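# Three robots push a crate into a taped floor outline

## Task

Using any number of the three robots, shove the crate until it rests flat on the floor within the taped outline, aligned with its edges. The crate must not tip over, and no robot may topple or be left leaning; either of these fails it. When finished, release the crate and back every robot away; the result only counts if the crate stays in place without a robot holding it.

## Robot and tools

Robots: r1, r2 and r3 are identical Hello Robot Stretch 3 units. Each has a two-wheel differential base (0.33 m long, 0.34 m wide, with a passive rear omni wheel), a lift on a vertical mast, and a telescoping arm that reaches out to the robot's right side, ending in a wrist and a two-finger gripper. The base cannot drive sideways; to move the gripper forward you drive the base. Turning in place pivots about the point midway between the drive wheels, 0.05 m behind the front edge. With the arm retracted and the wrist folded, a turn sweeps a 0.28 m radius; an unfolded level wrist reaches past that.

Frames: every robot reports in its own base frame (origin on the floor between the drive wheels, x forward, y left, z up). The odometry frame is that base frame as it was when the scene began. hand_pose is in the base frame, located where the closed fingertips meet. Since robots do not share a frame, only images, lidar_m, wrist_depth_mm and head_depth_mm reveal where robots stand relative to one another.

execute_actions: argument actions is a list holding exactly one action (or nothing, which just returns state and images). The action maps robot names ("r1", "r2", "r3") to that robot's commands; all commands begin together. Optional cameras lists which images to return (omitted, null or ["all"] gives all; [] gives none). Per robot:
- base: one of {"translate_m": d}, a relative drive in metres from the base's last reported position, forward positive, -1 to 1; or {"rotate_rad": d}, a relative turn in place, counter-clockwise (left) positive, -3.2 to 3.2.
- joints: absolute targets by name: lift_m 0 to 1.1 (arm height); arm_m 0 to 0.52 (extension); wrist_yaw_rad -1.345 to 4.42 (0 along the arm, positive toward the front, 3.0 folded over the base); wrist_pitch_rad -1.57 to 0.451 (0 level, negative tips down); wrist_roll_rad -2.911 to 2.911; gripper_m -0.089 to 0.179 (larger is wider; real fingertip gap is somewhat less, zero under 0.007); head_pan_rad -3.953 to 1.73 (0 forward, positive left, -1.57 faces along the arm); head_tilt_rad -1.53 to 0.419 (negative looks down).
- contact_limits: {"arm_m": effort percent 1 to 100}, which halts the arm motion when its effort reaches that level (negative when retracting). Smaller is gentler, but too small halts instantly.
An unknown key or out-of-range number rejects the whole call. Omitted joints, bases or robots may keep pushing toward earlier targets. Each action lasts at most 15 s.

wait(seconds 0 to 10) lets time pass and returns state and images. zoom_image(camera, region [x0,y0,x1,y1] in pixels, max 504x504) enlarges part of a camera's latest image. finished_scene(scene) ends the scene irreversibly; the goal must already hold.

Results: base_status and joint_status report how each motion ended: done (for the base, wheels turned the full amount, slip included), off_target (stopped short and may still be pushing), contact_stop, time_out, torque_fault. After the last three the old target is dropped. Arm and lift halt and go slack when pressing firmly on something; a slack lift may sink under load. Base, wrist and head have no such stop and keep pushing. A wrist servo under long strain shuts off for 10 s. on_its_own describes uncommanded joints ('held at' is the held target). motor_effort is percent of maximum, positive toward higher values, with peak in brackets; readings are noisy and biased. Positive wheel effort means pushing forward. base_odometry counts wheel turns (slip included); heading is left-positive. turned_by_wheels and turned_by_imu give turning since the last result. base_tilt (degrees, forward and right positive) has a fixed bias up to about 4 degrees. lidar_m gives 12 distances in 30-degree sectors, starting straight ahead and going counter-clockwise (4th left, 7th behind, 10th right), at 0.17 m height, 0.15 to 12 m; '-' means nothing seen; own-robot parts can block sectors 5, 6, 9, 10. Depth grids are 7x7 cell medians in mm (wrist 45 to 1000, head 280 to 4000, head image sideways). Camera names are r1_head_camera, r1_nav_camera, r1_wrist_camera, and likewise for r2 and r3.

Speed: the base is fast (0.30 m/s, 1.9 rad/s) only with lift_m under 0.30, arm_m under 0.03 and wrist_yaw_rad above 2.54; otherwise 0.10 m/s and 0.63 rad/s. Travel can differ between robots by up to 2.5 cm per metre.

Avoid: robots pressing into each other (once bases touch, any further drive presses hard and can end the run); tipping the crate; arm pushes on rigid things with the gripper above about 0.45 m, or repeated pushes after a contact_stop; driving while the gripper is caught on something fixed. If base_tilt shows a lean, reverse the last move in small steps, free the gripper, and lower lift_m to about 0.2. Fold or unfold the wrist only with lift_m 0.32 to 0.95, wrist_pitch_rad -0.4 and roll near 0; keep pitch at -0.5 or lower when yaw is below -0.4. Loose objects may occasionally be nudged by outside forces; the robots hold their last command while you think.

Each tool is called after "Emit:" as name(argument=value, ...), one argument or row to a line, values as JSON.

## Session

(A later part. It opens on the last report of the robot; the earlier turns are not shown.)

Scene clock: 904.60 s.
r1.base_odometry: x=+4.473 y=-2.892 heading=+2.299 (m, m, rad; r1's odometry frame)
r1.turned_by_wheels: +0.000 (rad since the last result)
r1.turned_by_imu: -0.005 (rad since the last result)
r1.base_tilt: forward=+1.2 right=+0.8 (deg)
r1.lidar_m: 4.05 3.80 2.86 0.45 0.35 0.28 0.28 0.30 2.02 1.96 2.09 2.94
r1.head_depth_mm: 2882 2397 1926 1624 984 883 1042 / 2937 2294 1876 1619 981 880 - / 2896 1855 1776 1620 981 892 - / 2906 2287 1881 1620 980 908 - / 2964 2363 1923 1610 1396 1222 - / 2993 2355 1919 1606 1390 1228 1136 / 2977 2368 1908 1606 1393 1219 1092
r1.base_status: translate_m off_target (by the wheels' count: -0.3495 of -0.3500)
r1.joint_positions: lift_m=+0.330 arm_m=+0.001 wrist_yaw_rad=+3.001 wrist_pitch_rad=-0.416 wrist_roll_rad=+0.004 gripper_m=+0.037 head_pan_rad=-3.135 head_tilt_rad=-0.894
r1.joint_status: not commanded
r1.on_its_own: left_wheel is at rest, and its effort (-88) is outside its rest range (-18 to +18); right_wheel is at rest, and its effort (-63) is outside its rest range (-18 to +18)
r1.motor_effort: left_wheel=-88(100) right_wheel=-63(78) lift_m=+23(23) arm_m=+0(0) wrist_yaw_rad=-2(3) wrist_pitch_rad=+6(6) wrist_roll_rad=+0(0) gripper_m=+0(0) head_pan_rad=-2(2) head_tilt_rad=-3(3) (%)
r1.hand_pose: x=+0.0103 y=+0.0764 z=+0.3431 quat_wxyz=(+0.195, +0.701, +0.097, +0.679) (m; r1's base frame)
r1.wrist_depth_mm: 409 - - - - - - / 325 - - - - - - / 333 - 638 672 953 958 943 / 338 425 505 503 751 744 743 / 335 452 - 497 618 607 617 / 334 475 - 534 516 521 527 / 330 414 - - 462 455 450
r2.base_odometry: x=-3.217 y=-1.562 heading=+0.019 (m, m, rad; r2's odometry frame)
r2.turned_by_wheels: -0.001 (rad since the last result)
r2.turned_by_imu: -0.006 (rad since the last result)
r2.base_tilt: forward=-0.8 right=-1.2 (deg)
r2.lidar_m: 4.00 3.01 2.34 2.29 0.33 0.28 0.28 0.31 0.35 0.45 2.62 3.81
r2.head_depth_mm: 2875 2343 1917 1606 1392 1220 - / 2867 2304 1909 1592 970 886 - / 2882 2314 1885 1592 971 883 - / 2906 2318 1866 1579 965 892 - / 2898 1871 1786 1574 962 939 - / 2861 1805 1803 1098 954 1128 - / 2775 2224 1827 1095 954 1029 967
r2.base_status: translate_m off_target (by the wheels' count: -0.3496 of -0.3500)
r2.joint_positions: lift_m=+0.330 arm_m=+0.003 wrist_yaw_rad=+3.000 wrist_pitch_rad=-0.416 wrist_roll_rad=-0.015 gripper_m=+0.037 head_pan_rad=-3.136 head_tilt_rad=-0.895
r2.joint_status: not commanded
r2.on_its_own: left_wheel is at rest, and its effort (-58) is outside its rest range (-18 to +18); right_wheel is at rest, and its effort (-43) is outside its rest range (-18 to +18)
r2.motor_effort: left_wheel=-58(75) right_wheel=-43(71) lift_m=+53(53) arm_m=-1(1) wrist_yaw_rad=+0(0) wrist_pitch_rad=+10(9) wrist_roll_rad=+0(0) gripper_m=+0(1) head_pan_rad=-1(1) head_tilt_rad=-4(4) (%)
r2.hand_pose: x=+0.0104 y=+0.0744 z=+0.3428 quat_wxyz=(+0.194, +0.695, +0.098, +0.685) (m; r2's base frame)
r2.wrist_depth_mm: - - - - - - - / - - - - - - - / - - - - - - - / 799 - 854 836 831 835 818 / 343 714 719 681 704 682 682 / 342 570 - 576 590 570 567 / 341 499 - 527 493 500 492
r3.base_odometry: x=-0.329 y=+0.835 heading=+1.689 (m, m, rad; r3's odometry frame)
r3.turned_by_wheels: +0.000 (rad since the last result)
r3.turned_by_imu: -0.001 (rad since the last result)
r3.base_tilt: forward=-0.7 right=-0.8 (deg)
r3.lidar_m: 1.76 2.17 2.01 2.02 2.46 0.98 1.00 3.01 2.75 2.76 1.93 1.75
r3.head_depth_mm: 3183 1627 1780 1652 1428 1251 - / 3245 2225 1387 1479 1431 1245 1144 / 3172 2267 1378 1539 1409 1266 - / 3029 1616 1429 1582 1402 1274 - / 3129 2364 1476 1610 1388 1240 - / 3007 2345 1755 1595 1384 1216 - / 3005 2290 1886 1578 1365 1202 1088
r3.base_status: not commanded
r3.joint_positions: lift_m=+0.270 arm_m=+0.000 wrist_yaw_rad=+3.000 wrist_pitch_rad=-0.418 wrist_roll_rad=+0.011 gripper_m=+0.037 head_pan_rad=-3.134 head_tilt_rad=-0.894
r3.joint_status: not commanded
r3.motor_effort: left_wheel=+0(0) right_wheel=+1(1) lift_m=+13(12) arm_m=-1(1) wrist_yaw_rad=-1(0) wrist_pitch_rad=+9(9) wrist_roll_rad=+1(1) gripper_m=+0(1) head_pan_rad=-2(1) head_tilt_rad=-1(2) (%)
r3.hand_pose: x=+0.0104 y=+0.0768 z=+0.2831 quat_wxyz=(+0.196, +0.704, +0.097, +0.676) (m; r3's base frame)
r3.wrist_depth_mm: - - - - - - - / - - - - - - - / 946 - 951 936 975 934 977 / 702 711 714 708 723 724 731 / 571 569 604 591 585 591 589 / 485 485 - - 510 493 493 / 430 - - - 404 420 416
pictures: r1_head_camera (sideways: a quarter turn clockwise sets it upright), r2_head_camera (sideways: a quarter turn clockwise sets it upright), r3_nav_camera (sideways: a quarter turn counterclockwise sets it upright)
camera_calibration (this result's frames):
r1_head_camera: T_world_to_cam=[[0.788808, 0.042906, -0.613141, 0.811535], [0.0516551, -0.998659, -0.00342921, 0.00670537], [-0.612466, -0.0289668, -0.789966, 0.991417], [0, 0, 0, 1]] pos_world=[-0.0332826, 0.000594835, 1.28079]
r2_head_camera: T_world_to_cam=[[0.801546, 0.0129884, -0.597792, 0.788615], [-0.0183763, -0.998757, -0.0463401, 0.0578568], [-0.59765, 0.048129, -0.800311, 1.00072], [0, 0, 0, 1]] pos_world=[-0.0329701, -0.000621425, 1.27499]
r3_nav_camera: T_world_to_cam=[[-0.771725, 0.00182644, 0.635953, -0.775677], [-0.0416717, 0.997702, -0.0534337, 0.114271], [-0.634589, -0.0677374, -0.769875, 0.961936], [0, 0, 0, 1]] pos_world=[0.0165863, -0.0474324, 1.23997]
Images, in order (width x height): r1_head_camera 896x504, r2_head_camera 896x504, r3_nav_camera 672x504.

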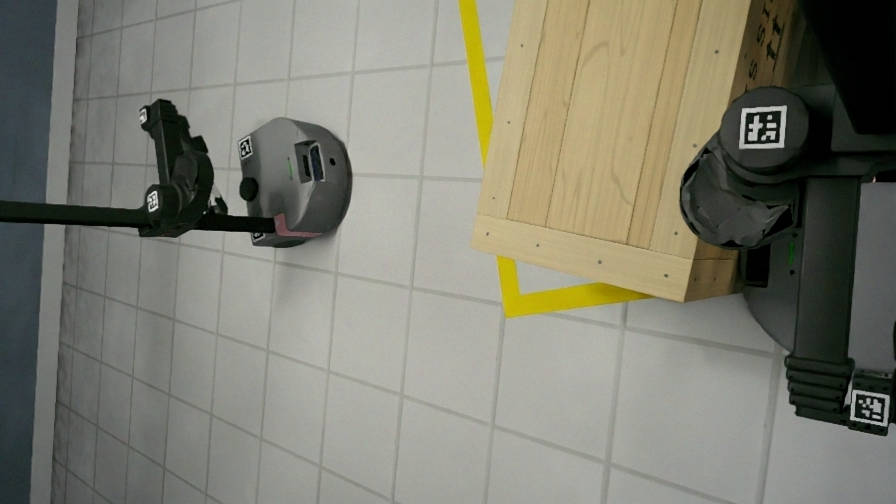

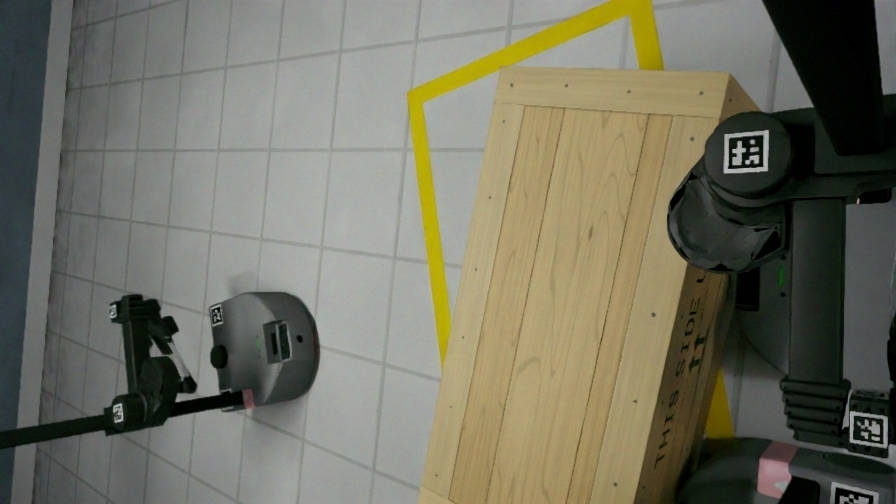

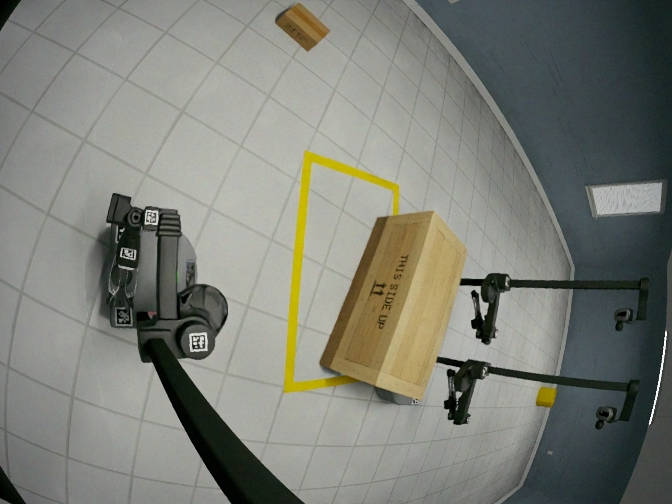

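Emit:
execute_actions(
  actions=[
    {"r1":{"base":{"translate_m":-0.2}},"r2":{"base":{"translate_m":-0.2}}},
  ],
  cameras=[],
)

Emit:
execute_actions(
  actions=[
    {"r1":{"base":{"translate_m":0.45}},"r2":{"base":{"translate_m":0.23}}},
  ],
  cameras=[],
)

Emit:
execute_actions(
  actions=[
    {"r2":{"base":{"rotate_rad":-0.9}}},
  ],
  cameras=[],
)

Emit:
execute_actions(
  actions=[
    {"r2":{"base":{"translate_m":-0.26}}},
  ],
  cameras=[],
)

Emit:
execute_actions(
  actions=[
    {"r2":{"base":{"rotate_rad":0.9}}},
  ],
  cameras=["r1_head_camera","r2_head_camera","r3_nav_camera"],
)

Scene clock: 945.83 s.
r1.base_odometry: x=+4.605 y=-3.041 heading=+2.298 (m, m, rad; r1's odometry frame)
r1.turned_by_wheels: +0.000 (rad since the last result)
r1.turned_by_imu: -0.003 (rad since the last result)
r1.base_tilt: forward=+1.3 right=+0.8 (deg)
r1.lidar_m: 4.11 3.83 2.87 0.45 0.35 0.28 0.28 0.30 2.02 1.95 2.08 2.94
r1.head_depth_mm: 2866 2395 1940 1620 981 881 1037 / 2873 2243 1831 1616 985 877 - / 2861 1521 1761 1609 982 897 - / 2839 2221 1828 1613 980 909 - / 2946 2358 1909 1611 1387 1222 - / 2934 2354 1914 1606 1391 1223 1137 / 2951 2354 1927 1603 1392 1221 1086
r1.base_status: translate_m off_target (by the wheels' count: -0.1995 of -0.2000)
r1.joint_positions: lift_m=+0.330 arm_m=+0.001 wrist_yaw_rad=+3.001 wrist_pitch_rad=-0.416 wrist_roll_rad=+0.004 gripper_m=+0.037 head_pan_rad=-3.135 head_tilt_rad=-0.894
r1.joint_status: not commanded
r1.on_its_own: left_wheel is at rest, and its effort (-92) is outside its rest range (-18 to +18); right_wheel is at rest, and its effort (-66) is outside its rest range (-18 to +18)
r1.motor_effort: left_wheel=-92(100) right_wheel=-66(80) lift_m=+23(23) arm_m=+0(0) wrist_yaw_rad=-1(0) wrist_pitch_rad=+6(6) wrist_roll_rad=+0(0) gripper_m=+0(1) head_pan_rad=-2(2) head_tilt_rad=-4(3) (%)
r1.hand_pose: x=+0.0103 y=+0.0764 z=+0.3431 quat_wxyz=(+0.195, +0.701, +0.097, +0.679) (m; r1's base frame)
r1.wrist_depth_mm: 407 - - - - - - / 322 - - - - - - / 341 - 644 681 969 944 953 / 335 424 497 496 758 751 748 / 334 448 - 494 626 625 608 / 330 473 - 534 511 520 521 / 329 413 - - 455 454 452
r2.base_odometry: x=-3.417 y=-1.565 heading=+0.018 (m, m, rad; r2's odometry frame)
r2.turned_by_wheels: -0.001 (rad since the last result)
r2.turned_by_imu: -0.006 (rad since the last result)
r2.base_tilt: forward=-0.6 right=-1.3 (deg)
r2.lidar_m: 4.06 3.02 2.34 2.30 0.33 0.28 0.27 0.31 0.35 0.44 2.60 3.81
r2.head_depth_mm: 2784 2334 1910 1616 1391 1224 - / 2835 2328 1886 1598 971 886 - / 2861 2299 1893 1602 970 882 - / 2839 2281 1873 1574 965 894 - / 2864 1859 1765 1584 959 945 - / 2906 1719 1759 1100 955 1131 - / 2758 2235 1841 1091 947 1026 963
r2.base_status: translate_m off_target (by the wheels' count: -0.1996 of -0.2000)
r2.joint_positions: lift_m=+0.330 arm_m=+0.003 wrist_yaw_rad=+3.000 wrist_pitch_rad=-0.416 wrist_roll_rad=-0.015 gripper_m=+0.037 head_pan_rad=-3.136 head_tilt_rad=-0.895
r2.joint_status: not commanded
r2.on_its_own: left_wheel is at rest, and its effort (-56) is outside its rest range (-18 to +18); right_wheel is at rest, and its effort (-41) is outside its rest range (-18 to +18)
r2.motor_effort: left_wheel=-56(76) right_wheel=-41(69) lift_m=+53(52) arm_m=-1(1) wrist_yaw_rad=+1(0) wrist_pitch_rad=+10(9) wrist_roll_rad=+0(0) gripper_m=+0(0) head_pan_rad=-1(1) head_tilt_rad=-4(3) (%)
r2.hand_pose: x=+0.0104 y=+0.0744 z=+0.3428 quat_wxyz=(+0.194, +0.695, +0.098, +0.685) (m; r2's base frame)
r2.wrist_depth_mm: - - - - - - - / - - - - - - - / - - - - - - - / 804 - 835 866 835 825 827 / 341 700 721 683 688 680 677 / 341 582 - 569 604 579 571 / 348 489 - 521 487 497 501
r3.base_odometry: x=-0.329 y=+0.835 heading=+1.689 (m, m, rad; r3's odometry frame)
r3.turned_by_wheels: +0.000 (rad since the last result)
r3.turned_by_imu: -0.001 (rad since the last result)
r3.base_tilt: forward=-0.6 right=-0.8 (deg)
r3.lidar_m: 1.76 2.16 2.01 2.02 2.46 0.91 0.93 1.23 2.75 2.77 1.92 1.75
r3.head_depth_mm: 3178 1578 1836 1662 1436 1254 - / 3264 2275 1382 1378 1427 1244 1143 / 3196 1918 1365 1453 1411 1263 - / 2896 1566 1397 1542 1399 1274 - / 3102 2360 1426 1576 1389 1247 - / 3077 2312 1527 1601 1378 1212 - / 2990 2317 1875 1583 1369 1206 1089
r3.base_status: not commanded
r3.joint_positions: lift_m=+0.270 arm_m=+0.000 wrist_yaw_rad=+3.000 wrist_pitch_rad=-0.418 wrist_roll_rad=+0.011 gripper_m=+0.037 head_pan_rad=-3.134 head_tilt_rad=-0.894
r3.joint_status: not commanded
r3.motor_effort: left_wheel=+0(1) right_wheel=+1(1) lift_m=+12(13) arm_m=-1(1) wrist_yaw_rad=-1(1) wrist_pitch_rad=+9(9) wrist_roll_rad=+1(1) gripper_m=+0(1) head_pan_rad=-2(1) head_tilt_rad=-2(1) (%)
r3.hand_pose: x=+0.0104 y=+0.0768 z=+0.2831 quat_wxyz=(+0.196, +0.704, +0.097, +0.676) (m; r3's base frame)
r3.wrist_depth_mm: - - - - - - - / - - - - - - - / 919 - 952 955 962 982 - / 711 699 719 714 722 733 714 / 589 587 594 597 577 589 585 / 476 490 - - 510 484 493 / 431 - - - 403 418 416
pictures: none
No camera images: the call's "cameras" was empty. Leave "cameras" out to get every camera's image.

Scene clock: 951.57 s.
r1.base_odometry: x=+4.306 y=-2.705 heading=+2.298 (m, m, rad; r1's odometry frame)
r1.turned_by_wheels: +0.000 (rad since the last result)
r1.turned_by_imu: +0.001 (rad since the last result)
r1.base_tilt: forward=+1.2 right=+0.9 (deg)
r1.lidar_m: 3.66 3.82 2.85 0.48 0.47 0.72 0.72 2.73 2.02 2.00 2.09 2.96
r1.head_depth_mm: 3103 2372 1927 1151 1323 1078 1004 / 3097 2390 1937 1170 1345 1254 - / 2967 2026 1346 1190 1372 1271 - / 3093 2310 1922 1216 1382 1246 - / 3039 2351 1918 1612 1395 1225 - / 3056 2360 1909 1605 1392 1230 1138 / 3055 2352 1911 1610 1390 1220 1088
r1.base_status: done
r1.joint_positions: lift_m=+0.330 arm_m=+0.001 wrist_yaw_rad=+3.001 wrist_pitch_rad=-0.416 wrist_roll_rad=+0.004 gripper_m=+0.037 head_pan_rad=-3.135 head_tilt_rad=-0.894
r1.joint_status: not commanded
r1.motor_effort: left_wheel=+0(85) right_wheel=-1(63) lift_m=+23(23) arm_m=+0(0) wrist_yaw_rad=-1(1) wrist_pitch_rad=+6(6) wrist_roll_rad=+0(0) gripper_m=+0(0) head_pan_rad=-2(2) head_tilt_rad=-4(3) (%)
r1.hand_pose: x=+0.0103 y=+0.0764 z=+0.3431 quat_wxyz=(+0.195, +0.701, +0.097, +0.679) (m; r1's base frame)
r1.wrist_depth_mm: - - - - - - - / - - - - - - - / - - 971 994 956 960 933 / 560 503 731 764 753 750 740 / 447 441 - 624 621 614 610 / 526 505 - 544 515 527 522 / 471 496 - - 457 464 458
r2.base_odometry: x=-3.187 y=-1.561 heading=+0.018 (m, m, rad; r2's odometry frame)
r2.turned_by_wheels: +0.000 (rad since the last result)
r2.turned_by_imu: +0.000 (rad since the last result)
r2.base_tilt: forward=-0.7 right=-1.2 (deg)
r2.lidar_m: 3.83 2.99 2.33 2.29 2.44 0.50 0.50 0.56 2.49 0.34 0.47 3.82
r2.head_depth_mm: 2980 2336 1897 1599 1393 1223 - / 3014 2334 1893 1151 1057 1235 - / 2983 2314 1867 1112 1036 1257 - / 2914 2285 1868 1114 1099 1250 - / 2944 1953 1853 1111 1161 1228 - / 2791 1982 1841 1101 1238 1196 - / 2844 2232 1832 1088 1284 1192 1065
r2.base_status: done
r2.joint_positions: lift_m=+0.330 arm_m=+0.003 wrist_yaw_rad=+3.000 wrist_pitch_rad=-0.416 wrist_roll_rad=-0.015 gripper_m=+0.037 head_pan_rad=-3.136 head_tilt_rad=-0.895
r2.joint_status: not commanded
r2.motor_effort: left_wheel=+0(50) right_wheel=+0(41) lift_m=+52(52) arm_m=-1(1) wrist_yaw_rad=+0(0) wrist_pitch_rad=+10(9) wrist_roll_rad=-1(0) gripper_m=+0(0) head_pan_rad=-1(1) head_tilt_rad=-4(3) (%)
r2.hand_pose: x=+0.0104 y=+0.0744 z=+0.3428 quat_wxyz=(+0.194, +0.695, +0.098, +0.685) (m; r2's base frame)
r2.wrist_depth_mm: - - - - - - - / - - - - - - - / - - - - - - - / 840 - 834 841 847 849 826 / 695 704 715 700 683 690 672 / 585 577 - 576 594 579 583 / 502 501 - 512 484 498 494
r3.base_odometry: x=-0.329 y=+0.835 heading=+1.689 (m, m, rad; r3's odometry frame)
r3.turned_by_wheels: +0.000 (rad since the last result)
r3.turned_by_imu: -0.001 (rad since the last result)
r3.base_tilt: forward=-0.6 right=-0.9 (deg)
r3.lidar_m: 1.76 2.16 2.01 2.02 2.46 0.91 0.94 1.23 2.75 2.77 1.92 1.75
r3.head_depth_mm: 3167 2051 1907 1663 1431 1257 - / 3232 2372 1385 1386 1419 1245 1142 / 3172 2209 1366 1460 1400 1265 - / 2872 2320 1393 1539 1394 1274 - / 3102 2359 1430 1584 1385 1238 - / 3060 2325 1530 1597 1386 1213 - / 2992 2298 1877 1575 1365 1203 1089
r3.base_status: not commanded
r3.joint_positions: lift_m=+0.270 arm_m=+0.000 wrist_yaw_rad=+3.000 wrist_pitch_rad=-0.418 wrist_roll_rad=+0.011 gripper_m=+0.037 head_pan_rad=-3.134 head_tilt_rad=-0.894
r3.joint_status: not commanded
r3.motor_effort: left_wheel=+1(0) right_wheel=+1(1) lift_m=+12(12) arm_m=-1(1) wrist_yaw_rad=-1(1) wrist_pitch_rad=+9(9) wrist_roll_rad=+1(1) gripper_m=-1(1) head_pan_rad=-1(1) head_tilt_rad=-2(2) (%)
r3.hand_pose: x=+0.0104 y=+0.0768 z=+0.2831 quat_wxyz=(+0.196, +0.704, +0.097, +0.676) (m; r3's base frame)
r3.wrist_depth_mm: - - - - - - - / - - - - - - - / 946 - 935 967 947 964 951 / 696 706 710 725 727 717 723 / 579 570 600 580 581 583 586 / 474 476 - - 506 488 495 / 429 - - - 407 421 417
pictures: none
No camera images: the call's "cameras" was empty. Leave "cameras" out to get every camera's image.

Scene clock: 953.97 s.
r1.base_odometry: x=+4.306 y=-2.705 heading=+2.298 (m, m, rad; r1's odometry frame)
r1.turned_by_wheels: +0.000 (rad since the last result)
r1.turned_by_imu: +0.000 (rad since the last result)
r1.base_tilt: forward=+1.1 right=+0.9 (deg)
r1.lidar_m: 3.66 3.80 2.84 0.47 0.47 0.73 0.72 2.72 2.02 2.00 2.11 2.96
r1.head_depth_mm: 3125 2375 1917 1155 1328 1229 1039 / 3134 2367 1924 1167 1351 1246 - / 2960 2019 1348 1190 1375 1271 - / 3061 2283 1920 1220 1380 1249 - / 3068 2370 1921 1619 1392 1227 - / 3092 2355 1919 1608 1389 1221 1134 / 3032 2347 1897 1611 1395 1219 1086
r1.base_status: not commanded
r1.joint_positions: lift_m=+0.330 arm_m=+0.001 wrist_yaw_rad=+3.001 wrist_pitch_rad=-0.416 wrist_roll_rad=+0.004 gripper_m=+0.037 head_pan_rad=-3.135 head_tilt_rad=-0.894
r1.joint_status: not commanded
r1.motor_effort: left_wheel=+0(0) right_wheel=+0(0) lift_m=+23(23) arm_m=+0(0) wrist_yaw_rad=+1(1) wrist_pitch_rad=+6(6) wrist_roll_rad=+0(0) gripper_m=+0(0) head_pan_rad=-2(2) head_tilt_rad=-4(3) (%)
r1.hand_pose: x=+0.0103 y=+0.0764 z=+0.3431 quat_wxyz=(+0.195, +0.701, +0.097, +0.679) (m; r1's base frame)
r1.wrist_depth_mm: - - - - - - - / - - - - - - - / - - 646 978 956 939 931 / 748 505 633 750 757 757 753 / 644 516 - 636 621 619 614 / 541 540 - 550 516 529 519 / 474 498 - - 463 459 457
r2.base_odometry: x=-3.187 y=-1.561 heading=-0.881 (m, m, rad; r2's odometry frame)
r2.turned_by_wheels: -0.900 (rad since the last result)
r2.turned_by_imu: -0.897 (rad since the last result)
r2.base_tilt: forward=-0.6 right=-1.0 (deg)
r2.lidar_m: 2.81 3.83 4.85 2.70 2.29 2.28 2.61 0.50 0.50 0.61 2.45 0.34
r2.head_depth_mm: 2136 2275 1894 1606 1382 1222 - / 2308 2335 1906 1589 1385 1236 - / 2522 2305 1862 1589 1379 1248 - / 2728 2277 1869 1585 1365 1250 - / 2862 2255 1856 1573 1370 1219 - / 2908 2257 1847 1565 1066 1192 - / 2837 2227 1835 1088 967 1141 1063
r2.base_status: done
r2.joint_positions: lift_m=+0.330 arm_m=+0.003 wrist_yaw_rad=+3.000 wrist_pitch_rad=-0.416 wrist_roll_rad=-0.015 gripper_m=+0.037 head_pan_rad=-3.136 head_tilt_rad=-0.895
r2.joint_status: not commanded
r2.motor_effort: left_wheel=+2(7) right_wheel=-3(6) lift_m=+53(53) arm_m=-1(1) wrist_yaw_rad=+0(0) wrist_pitch_rad=+10(10) wrist_roll_rad=-1(1) gripper_m=+0(1) head_pan_rad=-2(1) head_tilt_rad=-4(4) (%)
r2.hand_pose: x=+0.0104 y=+0.0744 z=+0.3428 quat_wxyz=(+0.194, +0.695, +0.098, +0.685) (m; r2's base frame)
r2.wrist_depth_mm: - - - - - - - / - - - - - - - / - - - - - - - / 874 - 847 859 842 872 827 / 700 696 714 691 703 680 697 / 587 575 - 581 587 574 575 / 514 505 - 517 498 501 510
r3.base_odometry: x=-0.329 y=+0.835 heading=+1.689 (m, m, rad; r3's odometry frame)
r3.turned_by_wheels: +0.000 (rad since the last result)
r3.turned_by_imu: +0.000 (rad since the last result)
r3.base_tilt: forward=-0.6 right=-0.9 (deg)
r3.lidar_m: 1.76 2.17 2.01 2.02 2.46 0.91 0.94 1.23 2.75 2.76 1.93 1.75
r3.head_depth_mm: 3163 2046 1920 1659 1436 1258 - / 3242 2434 1385 1384 1423 1250 1146 / 3168 2262 1371 1456 1410 1269 - / 1917 2042 1397 1545 1403 1276 - / 3096 2352 1427 1574 1385 1240 - / 3035 2315 1531 1595 1375 1210 - / 2995 2295 1872 1584 1375 1204 1091
r3.base_status: not commanded
r3.joint_positions: lift_m=+0.270 arm_m=+0.000 wrist_yaw_rad=+3.000 wrist_pitch_rad=-0.418 wrist_roll_rad=+0.011 gripper_m=+0.037 head_pan_rad=-3.134 head_tilt_rad=-0.894
r3.joint_status: not commanded
r3.motor_effort: left_wheel=+0(1) right_wheel=+1(1) lift_m=+12(12) arm_m=-1(1) wrist_yaw_rad=-1(1) wrist_pitch_rad=+9(9) wrist_roll_rad=+1(1) gripper_m=+0(0) head_pan_rad=-1(1) head_tilt_rad=-2(2) (%)
r3.hand_pose: x=+0.0104 y=+0.0768 z=+0.2831 quat_wxyz=(+0.196, +0.704, +0.097, +0.676) (m; r3's base frame)
r3.wrist_depth_mm: - - - - - - - / - - - - - - - / 929 - 940 932 979 964 969 / 715 697 727 748 710 725 740 / 568 565 603 591 580 586 590 / 478 492 - - 498 490 474 / 430 - - - 405 421 417
pictures: none
No camera images: the call's "cameras" was empty. Leave "cameras" out to get every camera's image.

Scene clock: 957.80 s.
r1.base_odometry: x=+4.306 y=-2.705 heading=+2.298 (m, m, rad; r1's odometry frame)
r1.turned_by_wheels: +0.000 (rad since the last result)
r1.turned_by_imu: -0.001 (rad since the last result)
r1.base_tilt: forward=+1.2 right=+0.9 (deg)
r1.lidar_m: 3.67 3.79 2.84 2.77 0.84 0.72 0.72 2.72 2.02 2.00 2.09 2.97
r1.head_depth_mm: 3144 2388 1925 1154 1321 1233 1131 / 3088 2381 1932 1167 1345 1247 - / 2982 2019 1352 1190 1361 1276 - / 3064 2287 1913 1218 1382 1252 - / 3083 2364 1918 1611 1386 1224 - / 3104 2356 1913 1612 1387 1225 1135 / 3049 2362 1899 1613 1390 1221 1090
r1.base_status: not commanded
r1.joint_positions: lift_m=+0.330 arm_m=+0.001 wrist_yaw_rad=+3.001 wrist_pitch_rad=-0.416 wrist_roll_rad=+0.004 gripper_m=+0.037 head_pan_rad=-3.135 head_tilt_rad=-0.894
r1.joint_status: not commanded
r1.motor_effort: left_wheel=+0(0) right_wheel=+0(0) lift_m=+23(23) arm_m=+0(0) wrist_yaw_rad=-2(2) wrist_pitch_rad=+6(6) wrist_roll_rad=+0(0) gripper_m=+0(0) head_pan_rad=-3(2) head_tilt_rad=-3(3) (%)
r1.hand_pose: x=+0.0103 y=+0.0764 z=+0.3431 quat_wxyz=(+0.195, +0.701, +0.097, +0.679) (m; r1's base frame)
r1.wrist_depth_mm: - - - - - - - / - - - - - - - / 694 - 969 968 983 946 926 / 721 687 765 772 755 759 752 / 629 632 - 632 630 620 625 / 541 541 - 552 516 527 524 / 477 493 - - 461 461 460
r2.base_odometry: x=-3.352 y=-1.360 heading=-0.881 (m, m, rad; r2's odometry frame)
r2.turned_by_wheels: +0.000 (rad since the last result)
r2.turned_by_imu: -0.002 (rad since the last result)
r2.base_tilt: forward=-0.6 right=-1.0 (deg)
r2.lidar_m: 0.59 4.02 4.44 2.47 2.10 2.10 2.38 0.30 0.30 0.37 0.71 0.58
r2.head_depth_mm: 1967 2177 1905 1610 1384 1219 - / 2152 2246 1900 1596 1374 1237 - / 2308 2296 1866 1604 1387 1257 - / 2553 2306 1860 1578 1368 1253 - / 2702 2255 1864 1574 1364 1227 - / 2872 2221 1837 1566 1352 1174 - / 2850 2202 1843 1555 1347 842 970
r2.base_status: done
r2.joint_positions: lift_m=+0.330 arm_m=+0.003 wrist_yaw_rad=+3.000 wrist_pitch_rad=-0.416 wrist_roll_rad=-0.015 gripper_m=+0.037 head_pan_rad=-3.136 head_tilt_rad=-0.895
r2.joint_status: not commanded
r2.motor_effort: left_wheel=+2(3) right_wheel=-3(7) lift_m=+53(53) arm_m=-1(1) wrist_yaw_rad=+0(0) wrist_pitch_rad=+10(10) wrist_roll_rad=+0(1) gripper_m=+0(0) head_pan_rad=+0(1) head_tilt_rad=-3(4) (%)
r2.hand_pose: x=+0.0104 y=+0.0744 z=+0.3428 quat_wxyz=(+0.194, +0.695, +0.098, +0.685) (m; r2's base frame)
r2.wrist_depth_mm: - - - - - - - / - - - - - - - / - - - - - - - / 848 - 866 827 841 835 816 / 703 700 712 689 680 679 666 / 590 574 - 574 595 581 567 / 508 498 - 514 485 495 493
r3.base_odometry: x=-0.329 y=+0.835 heading=+1.689 (m, m, rad; r3's odometry frame)
r3.turned_by_wheels: +0.000 (rad since the last result)
r3.turned_by_imu: -0.001 (rad since the last result)
r3.base_tilt: forward=-0.6 right=-0.8 (deg)
r3.lidar_m: 1.76 2.17 2.01 2.01 2.45 0.91 0.93 1.23 2.75 2.76 1.93 1.75
r3.head_depth_mm: 3200 2043 1910 1666 1435 1257 - / 3235 2454 1389 1376 1415 1243 1146 / 3202 2409 1372 1455 1405 1260 - / 3125 2240 1388 1538 1398 1270 - / 1679 1988 1427 1572 1395 1238 - / 3033 2322 1524 1605 1380 1207 - / 2979 2310 1870 1581 1367 1208 1093
r3.base_status: not commanded
r3.joint_positions: lift_m=+0.270 arm_m=+0.000 wrist_yaw_rad=+3.000 wrist_pitch_rad=-0.418 wrist_roll_rad=+0.011 gripper_m=+0.037 head_pan_rad=-3.134 head_tilt_rad=-0.894
r3.joint_status: not commanded
r3.motor_effort: left_wheel=+0(1) right_wheel=+1(1) lift_m=+12(12) arm_m=-1(1) wrist_yaw_rad=-1(1) wrist_pitch_rad=+9(9) wrist_roll_rad=+1(1) gripper_m=+0(0) head_pan_rad=-1(2) head_tilt_rad=-2(2) (%)
r3.hand_pose: x=+0.0104 y=+0.0768 z=+0.2831 quat_wxyz=(+0.196, +0.704, +0.097, +0.676) (m; r3's base frame)
r3.wrist_depth_mm: - - - - - - - / - - - - - - - / 918 - 973 945 971 941 945 / 707 702 724 732 744 728 735 / 576 569 602 604 584 582 589 / 478 482 - - 505 491 484 / 424 - - - 405 414 417
pictures: none
No camera images: the call's "cameras" was empty. Leave "cameras" out to get every camera's image.

Scene clock: 960.23 s.
r1.base_odometry: x=+4.306 y=-2.705 heading=+2.298 (m, m, rad; r1's odometry frame)
r1.turned_by_wheels: +0.000 (rad since the last result)
r1.turned_by_imu: +0.000 (rad since the last result)
r1.base_tilt: forward=+1.2 right=+0.8 (deg)
r1.lidar_m: 3.65 3.78 2.84 2.78 0.90 0.72 0.72 2.73 2.02 2.00 2.10 2.95
r1.head_depth_mm: 3119 2374 1935 1157 1322 1229 1135 / 3105 2366 1926 1168 1346 1251 - / 2969 2012 1348 1189 1372 1276 - / 3096 2280 1911 1220 1384 1247 - / 3087 2360 1927 1613 1395 1225 - / 3065 2365 1902 1605 1392 1225 1137 / 3054 2341 1907 1605 1393 1223 1092
r1.base_status: not commanded
r1.joint_positions: lift_m=+0.330 arm_m=+0.001 wrist_yaw_rad=+3.001 wrist_pitch_rad=-0.416 wrist_roll_rad=+0.004 gripper_m=+0.037 head_pan_rad=-3.135 head_tilt_rad=-0.894
r1.joint_status: not commanded
r1.motor_effort: left_wheel=+0(0) right_wheel=+0(0) lift_m=+23(23) arm_m=+0(0) wrist_yaw_rad=-1(1) wrist_pitch_rad=+6(6) wrist_roll_rad=+0(0) gripper_m=+0(1) head_pan_rad=-2(2) head_tilt_rad=-4(3) (%)
r1.hand_pose: x=+0.0103 y=+0.0764 z=+0.3431 quat_wxyz=(+0.195, +0.701, +0.097, +0.679) (m; r1's base frame)
r1.wrist_depth_mm: - - - - - - - / - - - - - - - / 659 - 971 980 967 943 931 / 584 614 761 769 765 745 744 / 629 633 - 628 629 609 614 / 544 542 - 547 512 529 522 / 474 488 - - 460 457 454
r2.base_odometry: x=-3.352 y=-1.360 heading=+0.019 (m, m, rad; r2's odometry frame)
r2.turned_by_wheels: +0.900 (rad since the last result)
r2.turned_by_imu: +0.895 (rad since the last result)
r2.base_tilt: forward=-0.8 right=-1.0 (deg)
r2.lidar_m: 4.05 2.76 2.13 2.09 2.23 3.25 0.30 0.34 0.54 2.63 0.58 4.09
r2.head_depth_mm: 2860 2333 1900 1602 1389 1221 - / 2872 2315 1891 1587 1383 1240 - / 2849 2290 1877 1589 1358 1250 - / 2867 2275 1871 1578 963 893 - / 2933 2271 1862 1108 960 1051 - / 2911 1850 1787 1096 952 1140 - / 2827 1792 1788 1094 952 1154 1071
r2.base_status: done
r2.joint_positions: lift_m=+0.330 arm_m=+0.003 wrist_yaw_rad=+3.000 wrist_pitch_rad=-0.416 wrist_roll_rad=-0.015 gripper_m=+0.037 head_pan_rad=-3.136 head_tilt_rad=-0.895
r2.joint_status: not commanded
r2.motor_effort: left_wheel=-1(6) right_wheel=+2(5) lift_m=+52(53) arm_m=-1(1) wrist_yaw_rad=+0(1) wrist_pitch_rad=+9(10) wrist_roll_rad=+0(0) gripper_m=+0(0) head_pan_rad=-1(0) head_tilt_rad=-3(4) (%)
r2.hand_pose: x=+0.0104 y=+0.0744 z=+0.3428 quat_wxyz=(+0.194, +0.695, +0.098, +0.685) (m; r2's base frame)
r2.wrist_depth_mm: - - - - - - - / - - - - - - - / - - - - - - - / 864 - 858 842 862 837 839 / 692 681 708 685 685 689 671 / 579 577 - 573 596 589 573 / 508 498 - 523 481 495 493
r3.base_odometry: x=-0.329 y=+0.835 heading=+1.689 (m, m, rad; r3's odometry frame)
r3.turned_by_wheels: +0.000 (rad since the last result)
r3.turned_by_imu: +0.000 (rad since the last result)
r3.base_tilt: forward=-0.6 right=-0.8 (deg)
r3.lidar_m: 1.76 2.17 2.00 2.02 2.46 0.92 0.94 1.23 2.75 2.76 1.93 1.75
r3.head_depth_mm: 3201 2049 1908 1672 1431 1256 - / 3252 2433 1389 1377 1419 1246 1142 / 3198 2403 1370 1458 1410 1266 - / 3147 1989 1392 1550 1400 1276 - / 2825 1759 1420 1581 1392 1242 - / 3046 2324 1526 1601 1382 1214 - / 2970 2305 1879 1583 1367 1208 1092
r3.base_status: not commanded
r3.joint_positions: lift_m=+0.270 arm_m=+0.000 wrist_yaw_rad=+3.000 wrist_pitch_rad=-0.418 wrist_roll_rad=+0.011 gripper_m=+0.037 head_pan_rad=-3.134 head_tilt_rad=-0.894
r3.joint_status: not commanded
r3.motor_effort: left_wheel=-1(1) right_wheel=+1(1) lift_m=+13(12) arm_m=-1(1) wrist_yaw_rad=-1(1) wrist_pitch_rad=+9(9) wrist_roll_rad=+1(1) gripper_m=+0(0) head_pan_rad=-2(1) head_tilt_rad=-1(2) (%)
r3.hand_pose: x=+0.0104 y=+0.0768 z=+0.2831 quat_wxyz=(+0.196, +0.704, +0.097, +0.676) (m; r3's base frame)
r3.wrist_depth_mm: - - - - - - - / - - - - - - - / 941 - 952 946 983 961 971 / 711 705 721 711 721 717 716 / 581 572 582 588 583 587 583 / 479 481 - - 495 491 488 / 428 - - - 409 414 418
pictures: r1_head_camera (sideways: a quarter turn clockwise sets it upright), r2_head_camera (sideways: a quarter turn clockwise sets it upright), r3_nav_camera (sideways: a quarter turn counterclockwise sets it upright)
camera_calibration (this result's frames):
r1_head_camera: T_world_to_cam=[[0.788805, 0.0429007, -0.613145, 0.811541], [0.0516484, -0.998659, -0.00342945, 0.00670572], [-0.61247, -0.0289628, -0.789963, 0.991413], [0, 0, 0, 1]] pos_world=[-0.0332827, 0.000595097, 1.28079]
r2_head_camera: T_world_to_cam=[[0.801546, 0.0129886, -0.597792, 0.788615], [-0.0183761, -0.998757, -0.0463401, 0.0578568], [-0.59765, 0.0481288, -0.800311, 1.00072], [0, 0, 0, 1]] pos_world=[-0.0329701, -0.000621434, 1.27499]
r3_nav_camera: T_world_to_cam=[[-0.771725, 0.00182644, 0.635953, -0.775677], [-0.0416717, 0.997702, -0.0534337, 0.114271], [-0.634589, -0.0677374, -0.769875, 0.961936], [0, 0, 0, 1]] pos_world=[0.0165863, -0.0474324, 1.23997]
Images, in order (width x height): r1_head_camera 896x504, r2_head_camera 896x504, r3_nav_camera 672x504.

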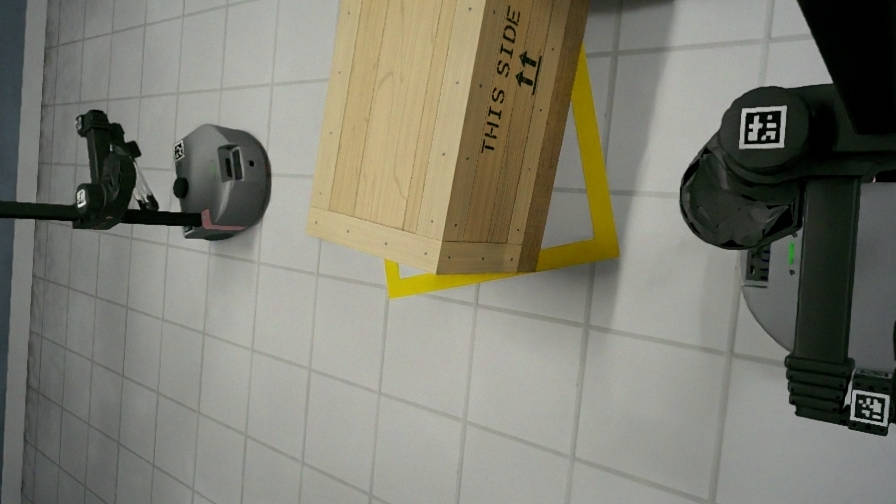

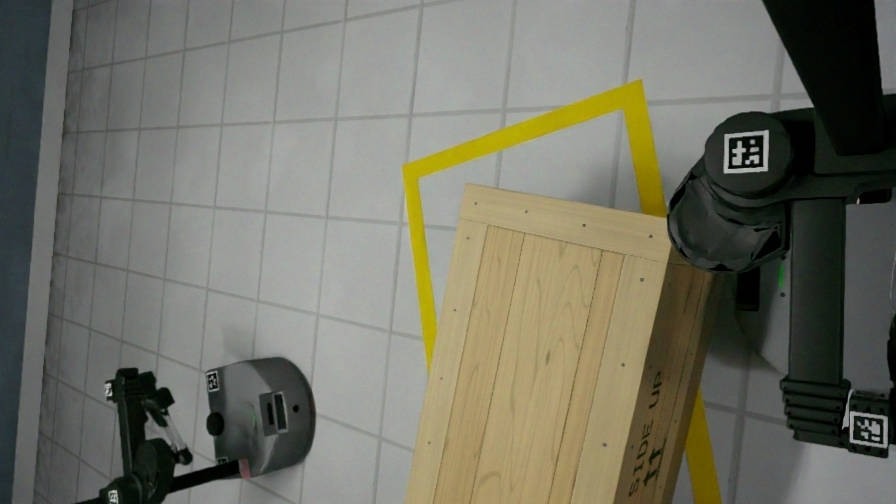

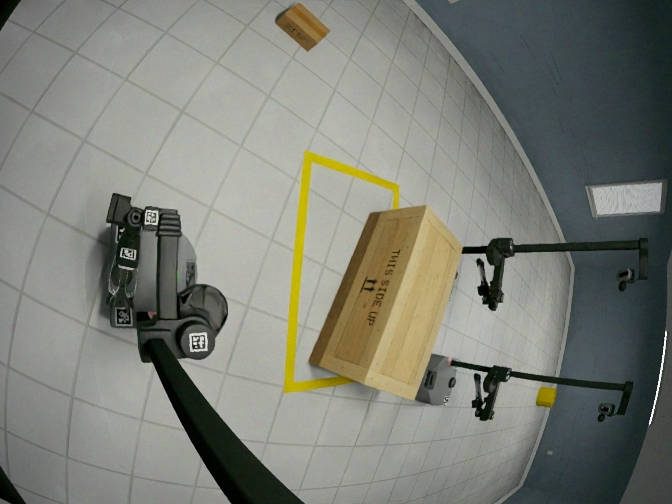

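Emit:
execute_actions(
  actions=[
    {"r2":{"base":{"translate_m":-0.27}}},
  ],
  cameras=["r1_head_camera","r2_head_camera","r3_nav_camera"],
)

Scene clock: 976.93 s.
r1.base_odometry: x=+4.306 y=-2.705 heading=+2.298 (m, m, rad; r1's odometry frame)
r1.turned_by_wheels: +0.000 (rad since the last result)
r1.turned_by_imu: -0.001 (rad since the last result)
r1.base_tilt: forward=+1.2 right=+0.9 (deg)
r1.lidar_m: 3.64 3.80 2.85 2.77 1.00 0.75 0.72 2.72 2.02 2.00 2.10 2.95
r1.head_depth_mm: 3115 2399 1926 1176 1345 1228 1134 / 3097 2357 1354 1189 1366 1251 - / 2944 2008 1354 1191 1371 1274 - / 3108 2270 1919 1239 1371 1245 - / 3113 2351 1916 1616 1391 1224 - / 3041 2337 1913 1609 1388 1223 1136 / 3095 2340 1911 1605 1393 1225 1092
r1.base_status: not commanded
r1.joint_positions: lift_m=+0.330 arm_m=+0.001 wrist_yaw_rad=+3.001 wrist_pitch_rad=-0.416 wrist_roll_rad=+0.004 gripper_m=+0.037 head_pan_rad=-3.135 head_tilt_rad=-0.894
r1.joint_status: not commanded
r1.motor_effort: left_wheel=+0(0) right_wheel=+0(0) lift_m=+23(23) arm_m=+0(0) wrist_yaw_rad=+0(1) wrist_pitch_rad=+6(7) wrist_roll_rad=+0(0) gripper_m=+1(1) head_pan_rad=-2(2) head_tilt_rad=-4(4) (%)
r1.hand_pose: x=+0.0103 y=+0.0764 z=+0.3431 quat_wxyz=(+0.195, +0.701, +0.097, +0.679) (m; r1's base frame)
r1.wrist_depth_mm: 726 - - - - - - / - - - - - - - / 656 - 953 955 942 949 931 / 608 705 759 767 754 742 748 / 642 646 - 626 613 622 620 / 538 538 - 543 513 523 521 / 472 497 - - 460 456 453
r2.base_odometry: x=-3.622 y=-1.365 heading=+0.018 (m, m, rad; r2's odometry frame)
r2.turned_by_wheels: -0.001 (rad since the last result)
r2.turned_by_imu: -0.050 (rad since the last result)
r2.base_tilt: forward=-0.6 right=-1.3 (deg)
r2.lidar_m: 4.15 2.87 2.15 2.09 2.18 0.28 0.28 0.29 0.40 2.64 0.64 3.91
r2.head_depth_mm: 2810 2367 1914 1615 1393 1227 - / 2832 2306 1880 1599 1380 1229 - / 2851 2282 1896 1590 1372 1258 - / 2843 2298 1885 1588 961 892 - / 2823 2255 1846 1570 965 892 - / 2793 2173 1763 1559 950 952 - / 2796 1793 1691 1560 951 967 1067
r2.base_status: translate_m off_target (by the wheels' count: -0.2696 of -0.2700)
r2.joint_positions: lift_m=+0.330 arm_m=+0.003 wrist_yaw_rad=+3.000 wrist_pitch_rad=-0.416 wrist_roll_rad=-0.015 gripper_m=+0.037 head_pan_rad=-3.136 head_tilt_rad=-0.895
r2.joint_status: not commanded
r2.on_its_own: left_wheel is at rest, and its effort (-55) is outside its rest range (-18 to +18); right_wheel is at rest, and its effort (-41) is outside its rest range (-18 to +18)
r2.motor_effort: left_wheel=-55(82) right_wheel=-41(71) lift_m=+52(53) arm_m=-1(1) wrist_yaw_rad=+0(1) wrist_pitch_rad=+10(10) wrist_roll_rad=-1(0) gripper_m=+1(1) head_pan_rad=-1(1) head_tilt_rad=-4(4) (%)
r2.hand_pose: x=+0.0104 y=+0.0744 z=+0.3428 quat_wxyz=(+0.194, +0.695, +0.098, +0.685) (m; r2's base frame)
r2.wrist_depth_mm: - - - - - - - / - - - - - - - / - - - - - - - / 889 - 843 845 850 866 822 / 705 683 720 694 678 683 694 / 581 572 - 585 591 590 592 / 511 500 - 515 488 501 489
r3.base_odometry: x=-0.329 y=+0.835 heading=+1.689 (m, m, rad; r3's odometry frame)
r3.turned_by_wheels: +0.000 (rad since the last result)
r3.turned_by_imu: -0.001 (rad since the last result)
r3.base_tilt: forward=-0.7 right=-0.9 (deg)
r3.lidar_m: 1.76 2.16 2.01 2.02 2.45 0.92 0.92 1.12 2.75 2.76 1.92 1.75
r3.head_depth_mm: 3160 2048 1920 1663 1430 1256 - / 3267 2443 1383 1354 1418 1246 1144 / 3180 2428 1371 1440 1408 1265 - / 3146 2165 1356 1520 1396 1268 - / 2985 1715 1396 1543 1388 1239 - / 3061 2317 1427 1577 1376 1211 - / 2982 2311 1880 1582 1369 1208 1087
r3.base_status: not commanded
r3.joint_positions: lift_m=+0.270 arm_m=+0.000 wrist_yaw_rad=+3.000 wrist_pitch_rad=-0.418 wrist_roll_rad=+0.011 gripper_m=+0.037 head_pan_rad=-3.134 head_tilt_rad=-0.894
r3.joint_status: not commanded
r3.motor_effort: left_wheel=+0(0) right_wheel=+1(1) lift_m=+12(12) arm_m=-1(1) wrist_yaw_rad=-1(0) wrist_pitch_rad=+9(9) wrist_roll_rad=+1(1) gripper_m=-1(1) head_pan_rad=+0(2) head_tilt_rad=-1(2) (%)
r3.hand_pose: x=+0.0104 y=+0.0768 z=+0.2831 quat_wxyz=(+0.196, +0.704, +0.097, +0.676) (m; r3's base frame)
r3.wrist_depth_mm: - - - - - - - / - - - - - - - / 911 - 950 952 978 960 952 / 714 723 714 719 719 730 742 / 576 578 600 590 585 582 580 / 478 491 - - 508 484 490 / 430 - - - 407 420 421
pictures: r1_head_camera (sideways: a quarter turn clockwise sets it upright), r2_head_camera (sideways: a quarter turn clockwise sets it upright), r3_nav_camera (sideways: a quarter turn counterclockwise sets it upright)
camera_calibration (this result's frames):
r1_head_camera: T_world_to_cam=[[0.788805, 0.0429006, -0.613145, 0.811541], [0.0516481, -0.998659, -0.00342944, 0.00670571], [-0.61247, -0.0289626, -0.789963, 0.991413], [0, 0, 0, 1]] pos_world=[-0.0332827, 0.000595106, 1.28079]
r2_head_camera: T_world_to_cam=[[0.801337, 0.0129113, -0.598074, 0.788984], [-0.0184872, -0.998755, -0.0463315, 0.0578463], [-0.597928, 0.0481839, -0.800101, 1.00044], [0, 0, 0, 1]] pos_world=[-0.0329796, -0.000617783, 1.27501]
r3_nav_camera: T_world_to_cam=[[-0.771725, 0.00182644, 0.635953, -0.775677], [-0.0416717, 0.997702, -0.0534337, 0.114271], [-0.634589, -0.0677374, -0.769875, 0.961936], [0, 0, 0, 1]] pos_world=[0.0165863, -0.0474324, 1.23997]
Images, in order (width x height): r1_head_camera 896x504, r2_head_camera 896x504, r3_nav_camera 672x504.

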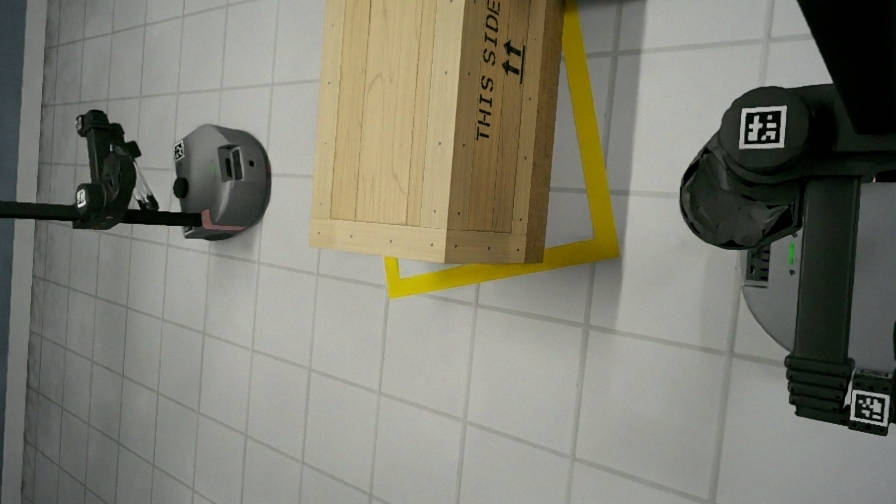

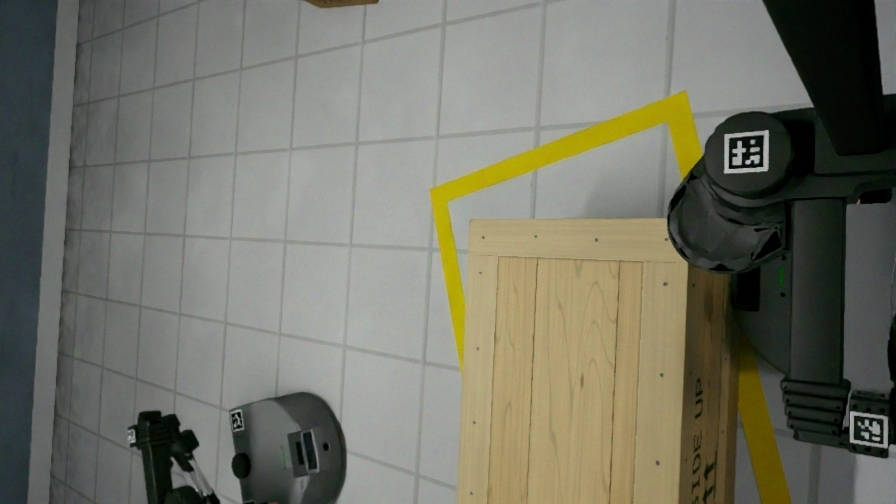

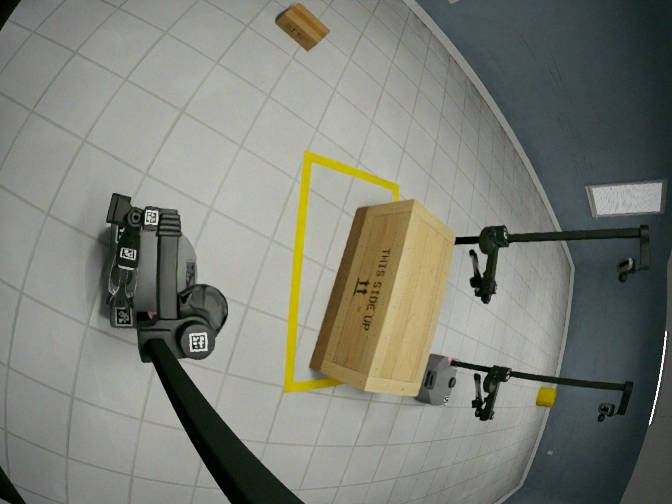

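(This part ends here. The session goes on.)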